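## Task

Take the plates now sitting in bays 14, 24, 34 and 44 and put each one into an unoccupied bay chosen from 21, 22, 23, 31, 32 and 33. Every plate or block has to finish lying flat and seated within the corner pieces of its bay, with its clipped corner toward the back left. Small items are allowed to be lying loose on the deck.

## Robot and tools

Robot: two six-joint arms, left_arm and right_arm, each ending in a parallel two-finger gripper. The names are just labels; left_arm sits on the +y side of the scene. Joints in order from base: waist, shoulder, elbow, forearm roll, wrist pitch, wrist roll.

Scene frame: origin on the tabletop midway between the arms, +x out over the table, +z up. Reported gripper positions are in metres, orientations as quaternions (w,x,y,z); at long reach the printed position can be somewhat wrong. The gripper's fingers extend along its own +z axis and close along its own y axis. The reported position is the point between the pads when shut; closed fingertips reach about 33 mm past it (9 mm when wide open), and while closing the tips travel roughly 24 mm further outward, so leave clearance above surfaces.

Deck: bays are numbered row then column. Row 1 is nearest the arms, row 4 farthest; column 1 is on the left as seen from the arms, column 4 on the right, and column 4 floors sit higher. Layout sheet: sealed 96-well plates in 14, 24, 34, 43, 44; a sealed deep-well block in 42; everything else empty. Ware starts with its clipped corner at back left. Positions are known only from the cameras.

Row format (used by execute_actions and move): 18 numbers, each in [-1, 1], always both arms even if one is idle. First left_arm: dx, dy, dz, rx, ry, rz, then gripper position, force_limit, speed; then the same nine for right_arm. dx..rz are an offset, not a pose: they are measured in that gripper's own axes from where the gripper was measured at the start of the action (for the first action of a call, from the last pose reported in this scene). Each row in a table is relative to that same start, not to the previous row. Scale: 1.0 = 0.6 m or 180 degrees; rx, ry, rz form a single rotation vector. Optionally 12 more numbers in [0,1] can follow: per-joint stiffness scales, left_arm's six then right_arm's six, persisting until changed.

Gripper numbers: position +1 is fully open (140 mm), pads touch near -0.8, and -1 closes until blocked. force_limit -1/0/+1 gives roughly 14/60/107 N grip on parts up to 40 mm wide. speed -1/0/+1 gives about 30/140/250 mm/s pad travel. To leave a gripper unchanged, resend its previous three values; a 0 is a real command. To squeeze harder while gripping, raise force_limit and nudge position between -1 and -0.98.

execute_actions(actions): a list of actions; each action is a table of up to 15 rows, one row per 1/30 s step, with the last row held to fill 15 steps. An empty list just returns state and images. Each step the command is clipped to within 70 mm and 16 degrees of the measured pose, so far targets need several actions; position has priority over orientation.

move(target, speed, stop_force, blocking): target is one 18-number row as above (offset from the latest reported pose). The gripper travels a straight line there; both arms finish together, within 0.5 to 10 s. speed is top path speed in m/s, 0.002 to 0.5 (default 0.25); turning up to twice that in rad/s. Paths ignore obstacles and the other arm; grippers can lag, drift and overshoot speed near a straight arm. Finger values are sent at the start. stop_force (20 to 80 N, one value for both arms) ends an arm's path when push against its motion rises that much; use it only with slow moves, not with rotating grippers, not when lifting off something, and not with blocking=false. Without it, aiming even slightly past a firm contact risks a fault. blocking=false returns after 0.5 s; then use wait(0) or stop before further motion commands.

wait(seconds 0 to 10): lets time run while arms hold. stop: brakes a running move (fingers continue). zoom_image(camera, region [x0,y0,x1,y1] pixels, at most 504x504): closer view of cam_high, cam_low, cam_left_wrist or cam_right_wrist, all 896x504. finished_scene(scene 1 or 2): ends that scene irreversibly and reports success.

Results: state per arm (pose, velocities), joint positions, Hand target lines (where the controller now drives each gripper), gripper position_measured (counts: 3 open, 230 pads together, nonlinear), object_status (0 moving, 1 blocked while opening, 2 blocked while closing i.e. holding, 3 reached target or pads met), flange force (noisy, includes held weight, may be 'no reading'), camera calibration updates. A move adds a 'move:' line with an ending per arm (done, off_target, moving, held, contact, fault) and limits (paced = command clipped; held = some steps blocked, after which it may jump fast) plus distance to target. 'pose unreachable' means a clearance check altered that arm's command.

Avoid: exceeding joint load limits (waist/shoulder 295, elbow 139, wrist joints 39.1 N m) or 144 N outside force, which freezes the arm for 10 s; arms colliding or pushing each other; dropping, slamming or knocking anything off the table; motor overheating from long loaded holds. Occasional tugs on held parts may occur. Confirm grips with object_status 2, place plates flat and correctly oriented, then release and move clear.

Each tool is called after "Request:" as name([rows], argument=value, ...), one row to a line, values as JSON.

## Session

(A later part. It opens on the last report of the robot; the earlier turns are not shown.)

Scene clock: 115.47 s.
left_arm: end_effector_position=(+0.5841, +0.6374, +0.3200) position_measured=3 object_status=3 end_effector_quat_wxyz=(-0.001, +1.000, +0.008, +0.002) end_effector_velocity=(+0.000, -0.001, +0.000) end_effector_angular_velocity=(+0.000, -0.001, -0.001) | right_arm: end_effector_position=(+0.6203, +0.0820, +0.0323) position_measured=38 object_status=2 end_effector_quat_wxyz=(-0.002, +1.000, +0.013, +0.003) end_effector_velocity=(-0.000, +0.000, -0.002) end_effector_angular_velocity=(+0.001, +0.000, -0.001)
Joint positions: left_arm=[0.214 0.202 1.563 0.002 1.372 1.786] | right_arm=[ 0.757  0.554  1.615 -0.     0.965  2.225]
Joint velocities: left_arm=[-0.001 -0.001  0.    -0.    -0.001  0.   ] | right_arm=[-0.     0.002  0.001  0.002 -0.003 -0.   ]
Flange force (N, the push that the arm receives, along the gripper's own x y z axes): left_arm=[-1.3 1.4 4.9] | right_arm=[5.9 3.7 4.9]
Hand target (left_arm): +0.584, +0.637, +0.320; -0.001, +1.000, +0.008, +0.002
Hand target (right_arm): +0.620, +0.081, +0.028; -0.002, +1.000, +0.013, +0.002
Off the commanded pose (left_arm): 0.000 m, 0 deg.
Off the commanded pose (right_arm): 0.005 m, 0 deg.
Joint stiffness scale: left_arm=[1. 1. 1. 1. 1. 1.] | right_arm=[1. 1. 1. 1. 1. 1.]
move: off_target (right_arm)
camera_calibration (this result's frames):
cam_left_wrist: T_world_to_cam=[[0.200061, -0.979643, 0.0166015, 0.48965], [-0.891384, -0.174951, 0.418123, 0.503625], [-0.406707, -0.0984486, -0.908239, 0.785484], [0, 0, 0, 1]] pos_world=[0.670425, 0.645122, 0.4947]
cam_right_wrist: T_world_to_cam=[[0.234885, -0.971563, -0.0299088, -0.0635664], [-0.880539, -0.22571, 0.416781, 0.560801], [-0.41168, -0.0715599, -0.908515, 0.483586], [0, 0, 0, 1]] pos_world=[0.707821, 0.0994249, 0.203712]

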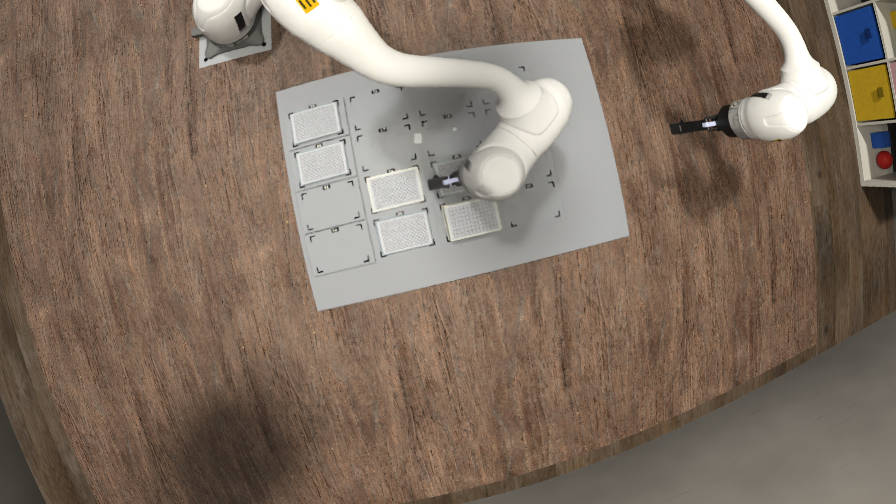

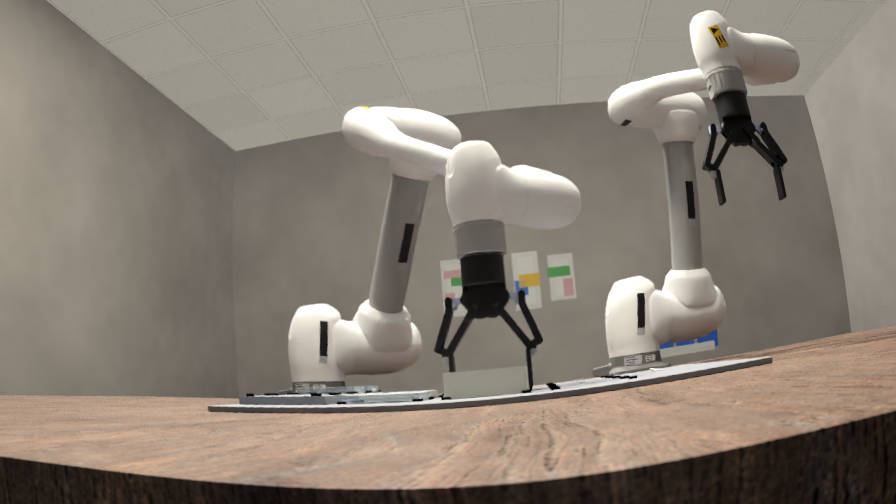

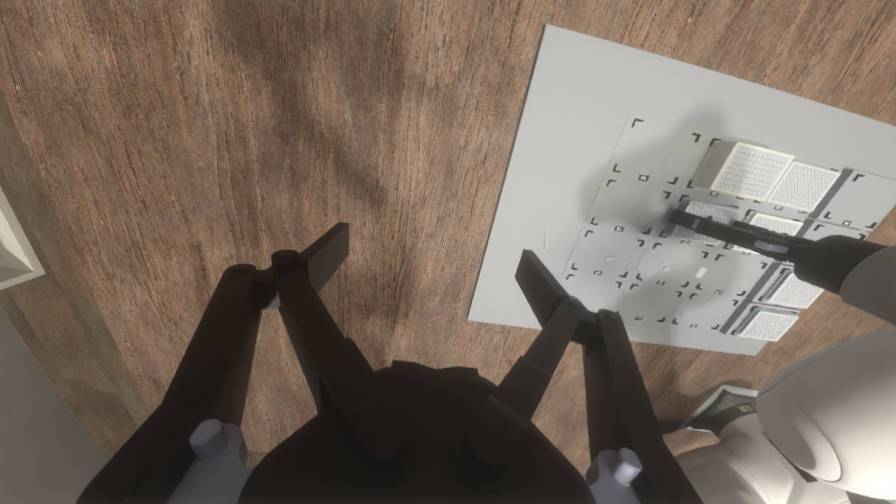

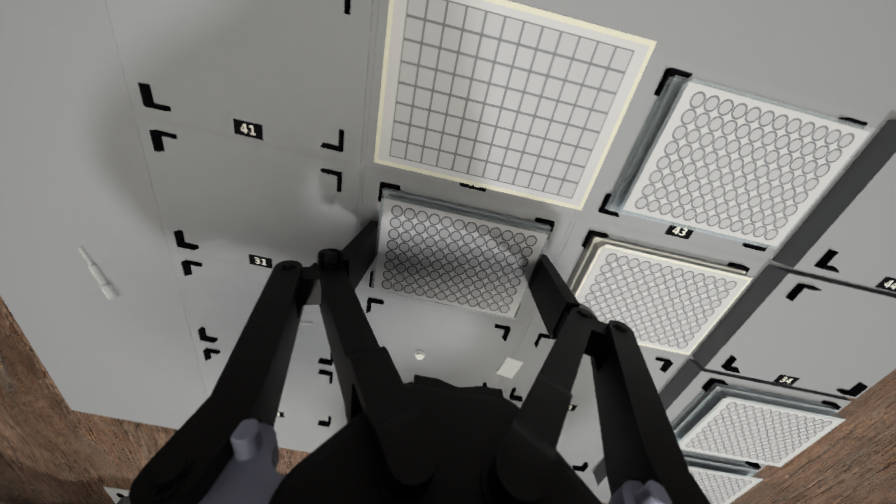

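Request:
move(target=[0,0,0,0,0,0,1,0,0, -0.0017,0.0014,0.017,0,0,0,-1,0.3,-0.6], speed=0.012)

Request:
zoom_image(camera="cam_right_wrist", region=[300, 120, 620, 340])

Scene clock: 119.00 s.
left_arm: end_effector_position=(+0.5841, +0.6374, +0.3200) position_measured=3 object_status=3 end_effector_quat_wxyz=(-0.001, +1.000, +0.008, +0.002) end_effector_velocity=(-0.000, -0.000, +0.001) end_effector_angular_velocity=(-0.001, -0.001, +0.000) | right_arm: end_effector_position=(+0.6203, +0.0820, +0.0291) position_measured=38 object_status=2 end_effector_quat_wxyz=(-0.003, +1.000, +0.013, +0.004) end_effector_velocity=(-0.001, -0.000, -0.001) end_effector_angular_velocity=(-0.000, +0.000, +0.001)
Joint positions: left_arm=[0.214 0.202 1.563 0.002 1.372 1.786] | right_arm=[ 0.757  0.556  1.619 -0.     0.957  2.225]
Joint velocities: left_arm=[-0.    -0.001 -0.    -0.001  0.001 -0.   ] | right_arm=[ 0.001 -0.     0.001 -0.    -0.001  0.   ]
Flange force (N, the push that the arm receives, along the gripper's own x y z axes): left_arm=[-0.6 0.9 5.0] | right_arm=[-3.6 6.0 -17.3]
Hand target (left_arm): +0.584, +0.637, +0.320; -0.001, +1.000, +0.008, +0.002
Hand target (right_arm): +0.619, +0.081, +0.022; -0.002, +1.000, +0.013, +0.003
Off the commanded pose (left_arm): 0.000 m, 0 deg.
Off the commanded pose (right_arm): 0.007 m, 0 deg.
Joint stiffness scale: left_arm=[1. 1. 1. 1. 1. 1.] | right_arm=[1. 1. 1. 1. 1. 1.]
move: off_target (right_arm)
camera_calibration (this result's frames):
cam_left_wrist: T_world_to_cam=[[0.200061, -0.979643, 0.0166016, 0.48965], [-0.891384, -0.174952, 0.418123, 0.503625], [-0.406707, -0.0984487, -0.908238, 0.785484], [0, 0, 0, 1]] pos_world=[0.670425, 0.645122, 0.4947]
cam_right_wrist: T_world_to_cam=[[0.234887, -0.971532, -0.0308738, -0.0636945], [-0.88128, -0.226252, 0.414916, 0.562668], [-0.41009, -0.07025, -0.909336, 0.479616], [0, 0, 0, 1]] pos_world=[0.707515, 0.0991167, 0.200705]

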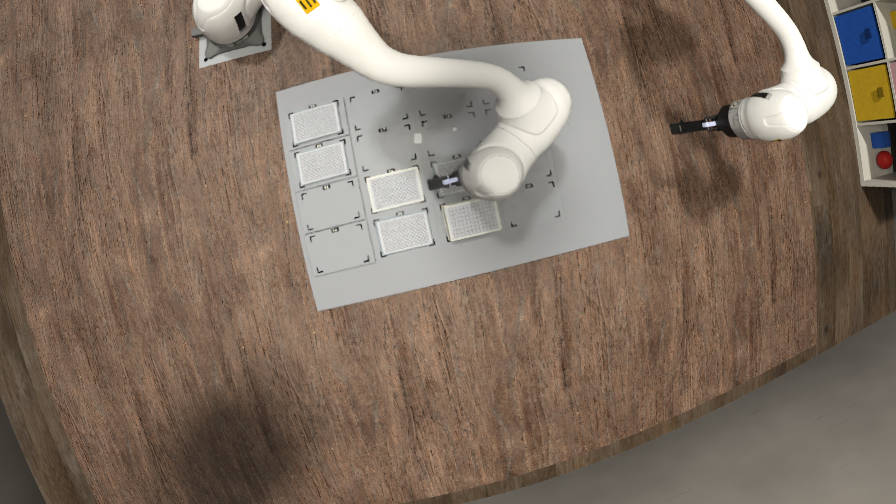

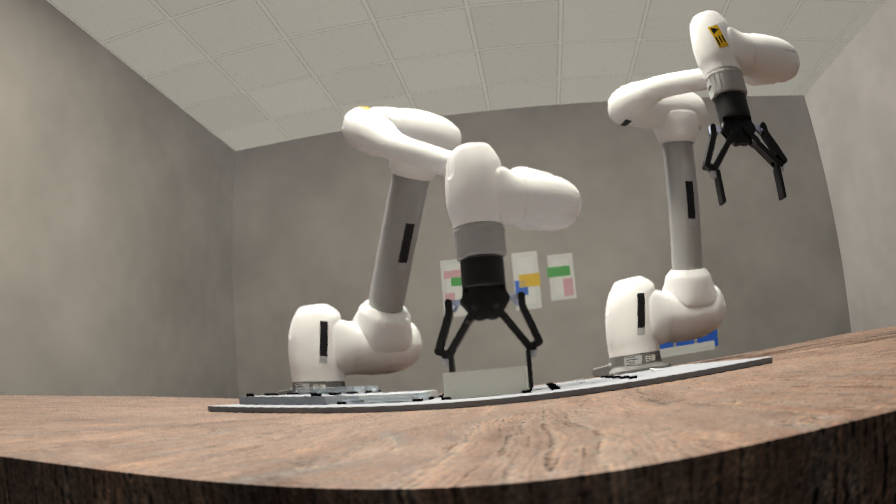

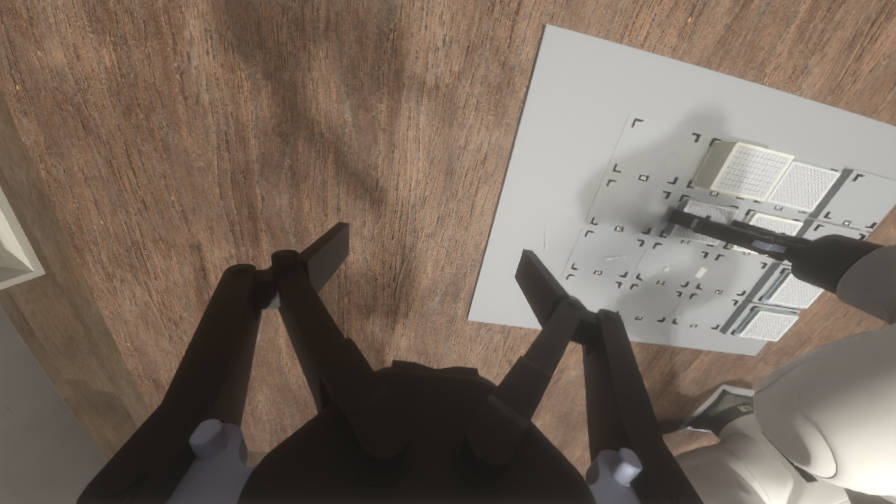

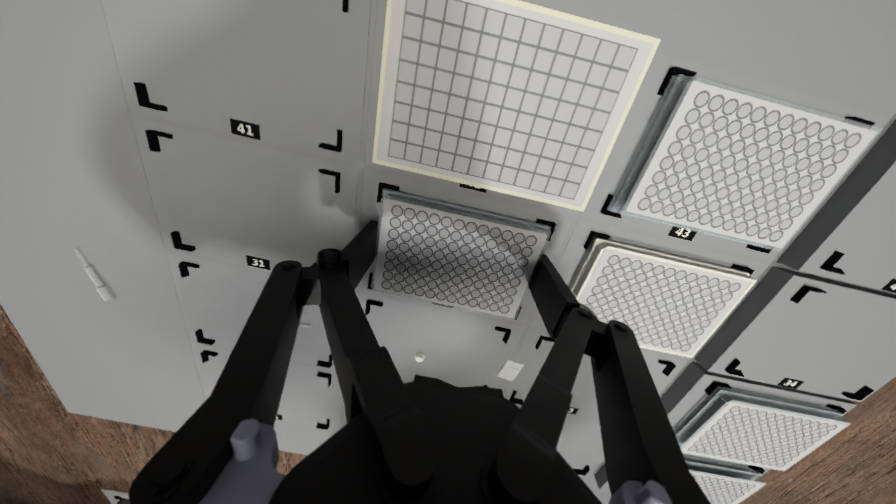

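Region (300, 120, 620, 340) of cam_right_wrist's 896x504 image, scaled by 1.575, with more detail than that image has; it fills the top 346 rows of this view, and the rest is white.

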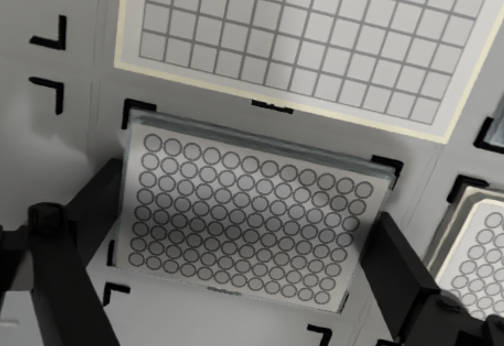

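Request:
move(target=[0,0,0,0,0,0,1,0,0, 0,0,0,0,0,0,1,0.3,-0.6])

Request:
move(target=[0,0,0,0,0,0,1,0,0, 0.002,0,-0.06,-0.001,-0.001,0,1,0.3,-0.6], speed=0.1)

Request:
move(target=[0,0,0,0,0,0,1,0,0, -0.192,0.545,0,0,0,-0.002,1,0.3,-0.6], speed=0.3)

Request:
zoom_image(camera="cam_right_wrist", region=[300, 120, 620, 340])

Scene clock: 125.40 s.
left_arm: end_effector_position=(+0.5841, +0.6374, +0.3200) position_measured=3 object_status=3 end_effector_quat_wxyz=(-0.001, +1.000, +0.008, +0.002) end_effector_velocity=(-0.000, +0.000, -0.000) end_effector_angular_velocity=(-0.000, +0.001, +0.001) | right_arm: end_effector_position=(+0.6203, +0.0820, +0.0291) position_measured=3 object_status=3 end_effector_quat_wxyz=(-0.003, +1.000, +0.013, +0.004) end_effector_velocity=(+0.000, +0.001, +0.000) end_effector_angular_velocity=(-0.000, -0.002, +0.002)
Joint positions: left_arm=[0.214 0.202 1.563 0.002 1.372 1.786] | right_arm=[ 0.757  0.556  1.619 -0.     0.957  2.225]
Joint velocities: left_arm=[ 0.001  0.     0.    -0.     0.    -0.   ] | right_arm=[ 0.001  0.    -0.001 -0.002 -0.    -0.   ]
Flange force (N, the push that the arm receives, along the gripper's own x y z axes): left_arm=[-0.1 2.2 5.6] | right_arm=[4.2 4.5 2.8]
Hand target (left_arm): +0.584, +0.637, +0.320; -0.001, +1.000, +0.008, +0.002
Hand target (right_arm): +0.620, +0.082, +0.029; -0.003, +1.000, +0.013, +0.004
Off the commanded pose (left_arm): 0.000 m, 0 deg.
Off the commanded pose (right_arm): 0.000 m, 0 deg.
Joint stiffness scale: left_arm=[1. 1. 1. 1. 1. 1.] | right_arm=[1. 1. 1. 1. 1. 1.]
move: done
camera_calibration (this result's frames):
cam_left_wrist: T_world_to_cam=[[0.200061, -0.979643, 0.0166016, 0.48965], [-0.891384, -0.174951, 0.418124, 0.503625], [-0.406707, -0.0984488, -0.908238, 0.785484], [0, 0, 0, 1]] pos_world=[0.670425, 0.645122, 0.4947]
cam_right_wrist: T_world_to_cam=[[0.234888, -0.971532, -0.0308906, -0.0636923], [-0.881292, -0.226262, 0.414885, 0.562686], [-0.410063, -0.0702277, -0.909349, 0.47959], [0, 0, 0, 1]] pos_world=[0.707514, 0.0991159, 0.200698]

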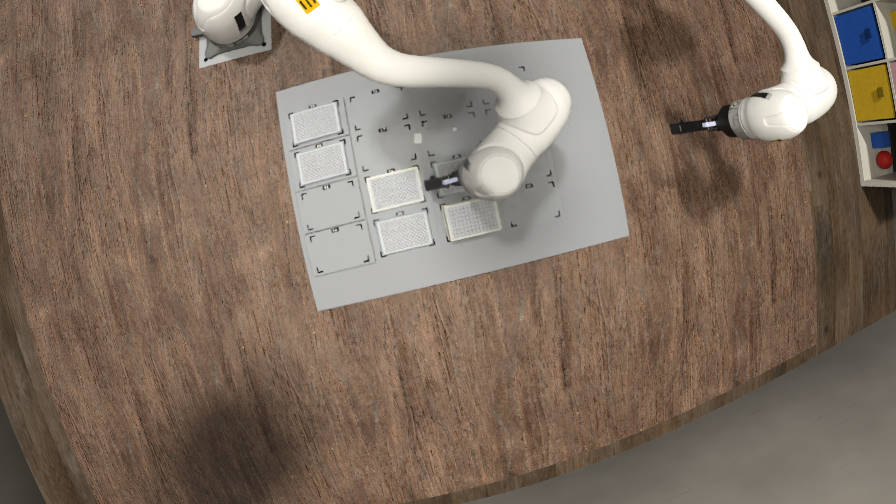

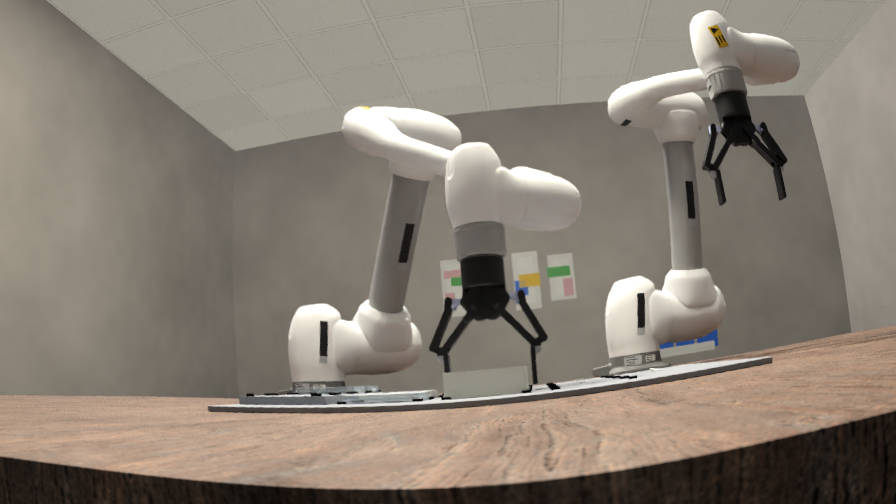

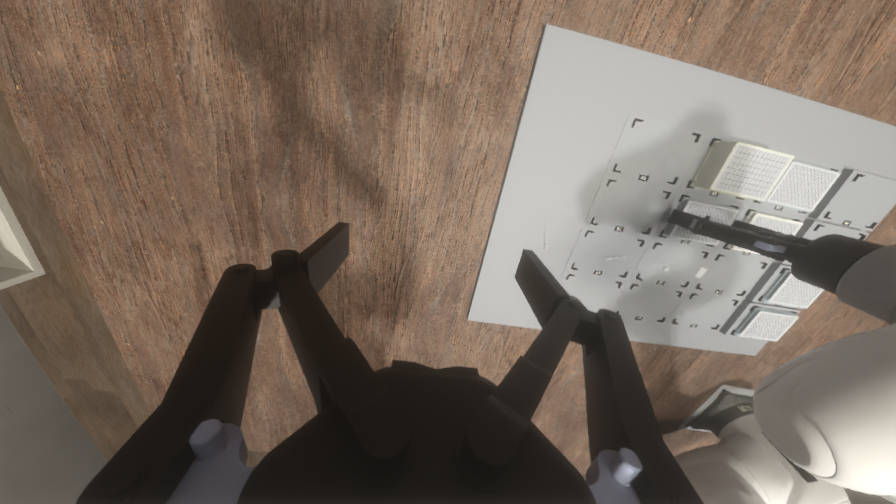

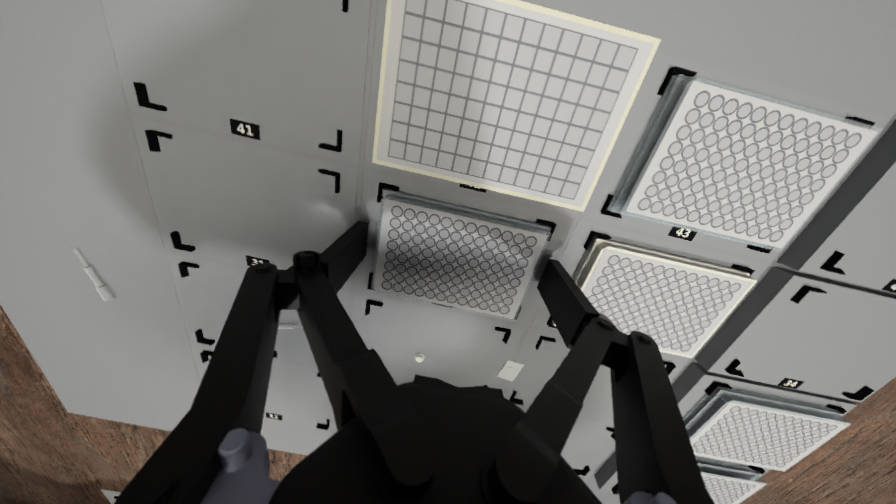

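Scene clock: 126.23 s.
left_arm: end_effector_position=(+0.5841, +0.6374, +0.3200) position_measured=3 object_status=3 end_effector_quat_wxyz=(-0.001, +1.000, +0.008, +0.002) end_effector_velocity=(+0.000, -0.000, -0.000) end_effector_angular_velocity=(-0.002, +0.001, +0.001) | right_arm: end_effector_position=(+0.6202, +0.0819, +0.0605) position_measured=3 object_status=3 end_effector_quat_wxyz=(-0.001, +1.000, +0.013, +0.001) end_effector_velocity=(-0.000, -0.000, +0.002) end_effector_angular_velocity=(-0.001, +0.003, -0.001)
Joint positions: left_arm=[0.214 0.202 1.563 0.002 1.372 1.786] | right_arm=[ 0.757  0.531  1.594 -0.     1.013  2.225]
Joint velocities: left_arm=[ 0.     0.001 -0.    -0.002  0.001 -0.   ] | right_arm=[-0.    -0.001 -0.002  0.001  0.006 -0.   ]
Flange force (N, the push that the arm receives, along the gripper's own x y z axes): left_arm=[0.0 1.2 5.8] | right_arm=[3.3 3.3 2.2]
Hand target (left_arm): +0.584, +0.637, +0.320; -0.001, +1.000, +0.008, +0.002
Hand target (right_arm): +0.621, +0.082, +0.065; -0.001, +1.000, +0.013, +0.002
Off the commanded pose (left_arm): 0.000 m, 0 deg.
Off the commanded pose (right_arm): 0.005 m, 0 deg.
Joint stiffness scale: left_arm=[1. 1. 1. 1. 1. 1.] | right_arm=[1. 1. 1. 1. 1. 1.]
move: off_target (right_arm)
camera_calibration (this result's frames):
cam_left_wrist: T_world_to_cam=[[0.200061, -0.979643, 0.0166015, 0.48965], [-0.891384, -0.174952, 0.418124, 0.503625], [-0.406707, -0.0984486, -0.908238, 0.785484], [0, 0, 0, 1]] pos_world=[0.670425, 0.645122, 0.4947]
cam_right_wrist: T_world_to_cam=[[0.234738, -0.971646, -0.0283362, -0.0628112], [-0.879365, -0.224687, 0.419802, 0.54796], [-0.414266, -0.0736257, -0.907173, 0.510892], [0, 0, 0, 1]] pos_world=[0.708246, 0.099704, 0.231652]

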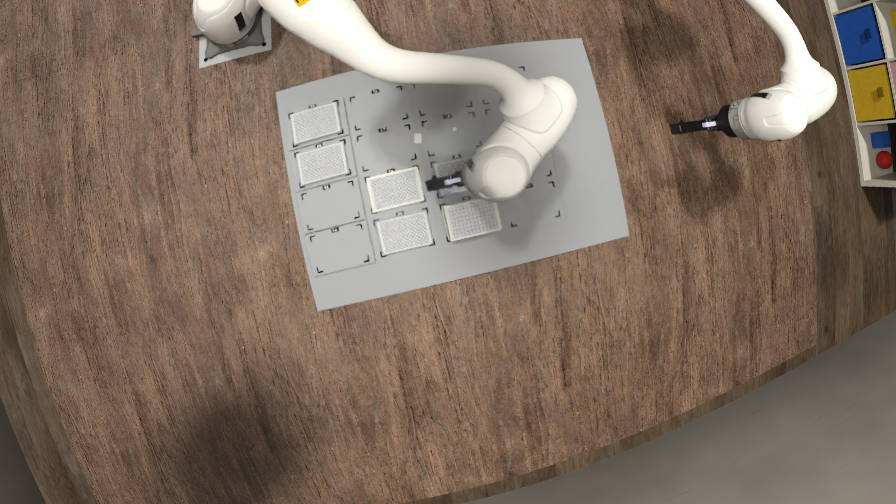

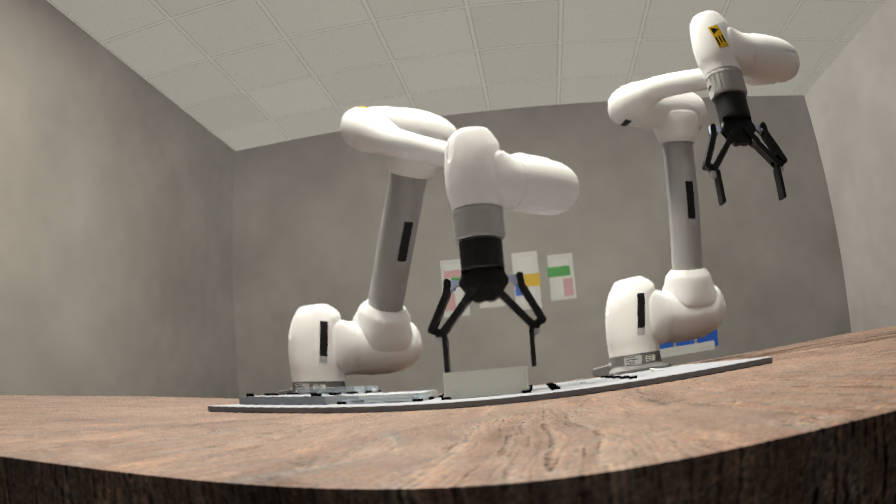

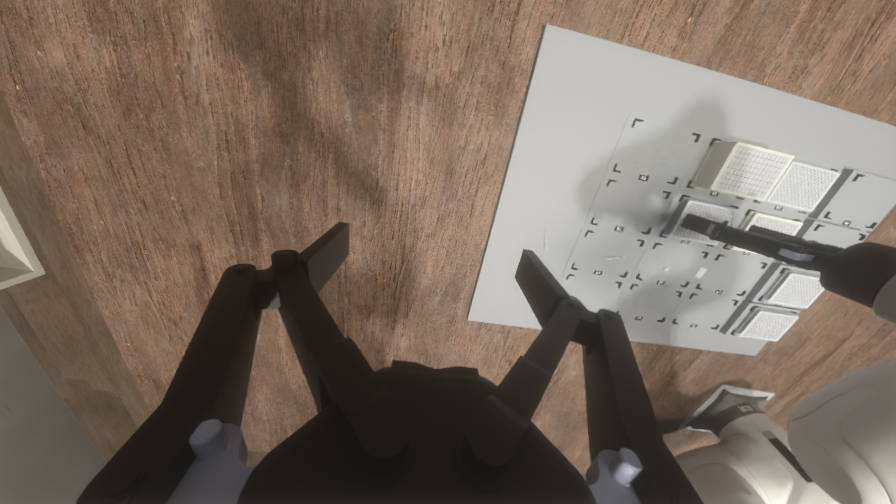

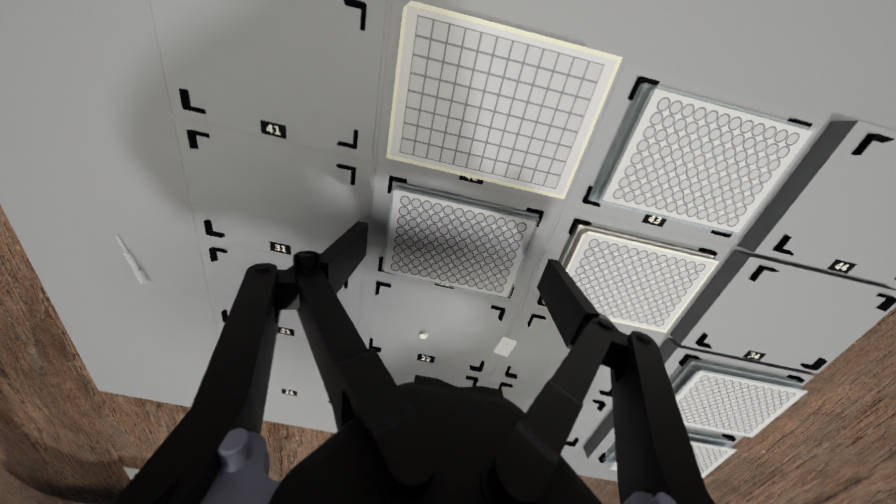

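Scene clock: 128.03 s.
left_arm: end_effector_position=(+0.5841, +0.6374, +0.3200) position_measured=3 object_status=3 end_effector_quat_wxyz=(-0.001, +1.000, +0.008, +0.002) end_effector_velocity=(+0.000, +0.000, +0.000) end_effector_angular_velocity=(+0.001, -0.001, -0.001) | right_arm: end_effector_position=(+0.5132, -0.2476, +0.0596) position_measured=3 object_status=3 end_effector_quat_wxyz=(+0.001, +1.000, +0.014, -0.001) end_effector_velocity=(-0.001, -0.002, +0.000) end_effector_angular_velocity=(+0.001, +0.000, +0.001)
Joint positions: left_arm=[0.214 0.202 1.563 0.002 1.372 1.786] | right_arm=[ 0.392  0.171  2.127 -0.002  0.846  1.859]
Joint velocities: left_arm=[-0.001 -0.001  0.     0.001 -0.001 -0.   ] | right_arm=[-0.004 -0.002  0.002  0.002 -0.001 -0.006]
Flange force (N, the push that the arm receives, along the gripper's own x y z axes): left_arm=[1.3 1.1 5.1] | right_arm=[1.0 10.2 0.2]
Hand target (left_arm): +0.584, +0.637, +0.320; -0.001, +1.000, +0.008, +0.002
Hand target (right_arm): +0.513, -0.248, +0.060; -0.001, +1.000, +0.016, +0.001
Off the commanded pose (left_arm): 0.000 m, 0 deg.
Off the commanded pose (right_arm): 0.000 m, 0 deg.
Joint stiffness scale: left_arm=[1. 1. 1. 1. 1. 1.] | right_arm=[1. 1. 1. 1. 1. 1.]
move: done
camera_calibration (this result's frames):
cam_left_wrist: T_world_to_cam=[[0.200061, -0.979643, 0.0166014, 0.48965], [-0.891384, -0.174951, 0.418124, 0.503625], [-0.406707, -0.0984485, -0.908238, 0.785484], [0, 0, 0, 1]] pos_world=[0.670425, 0.645122, 0.4947]
cam_right_wrist: T_world_to_cam=[[0.236574, -0.971286, -0.0252162, -0.358992], [-0.877069, -0.224649, 0.424598, 0.378765], [-0.418071, -0.0783326, -0.905031, 0.442133], [0, 0, 0, 1]] pos_world=[0.601975, -0.228961, 0.230268]

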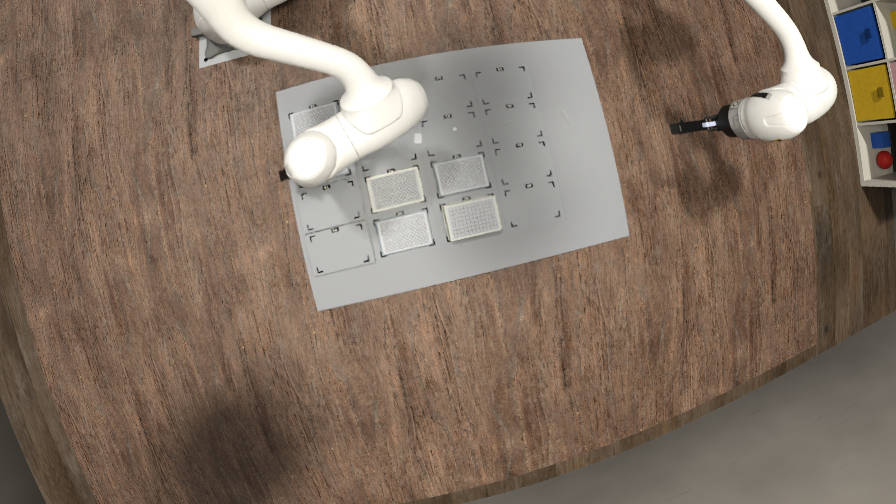

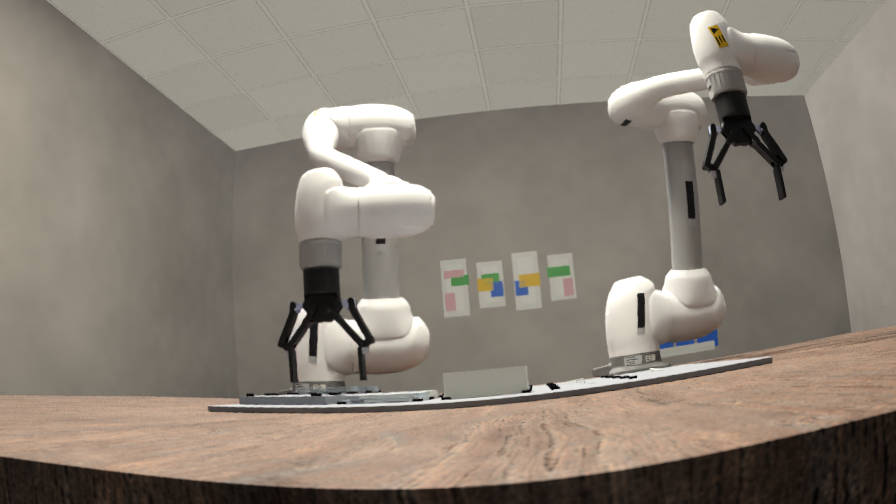

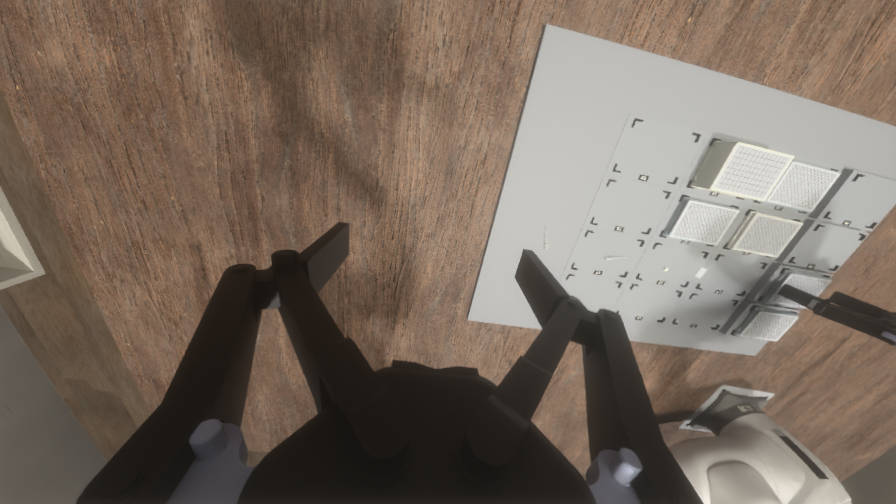

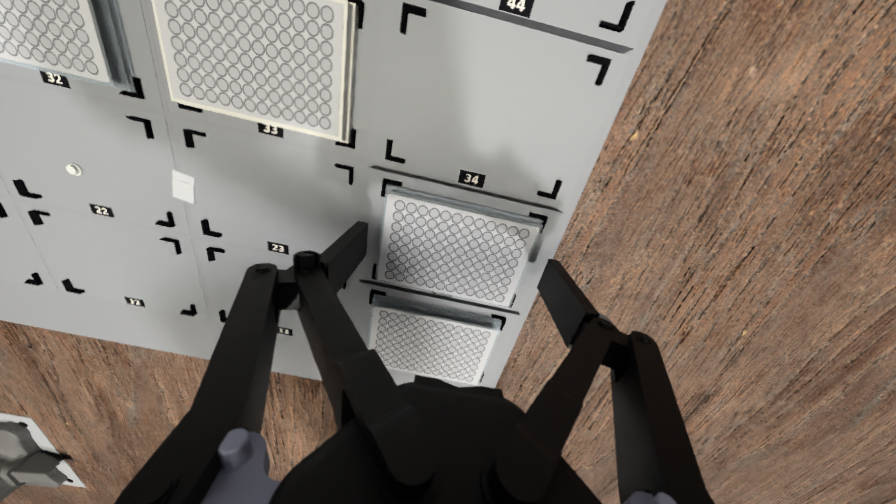

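Region (300, 120, 620, 340) of cam_right_wrist's 896x504 image, scaled by 1.575, with more detail than that image has; it fills the top 346 rows of this view, and the rest is white.

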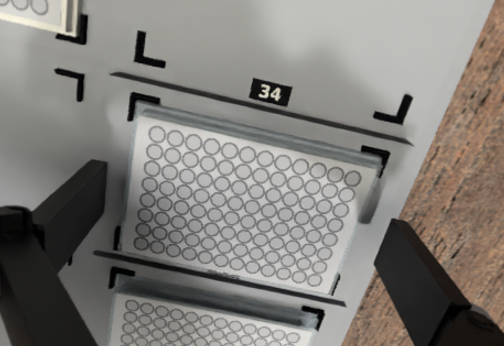

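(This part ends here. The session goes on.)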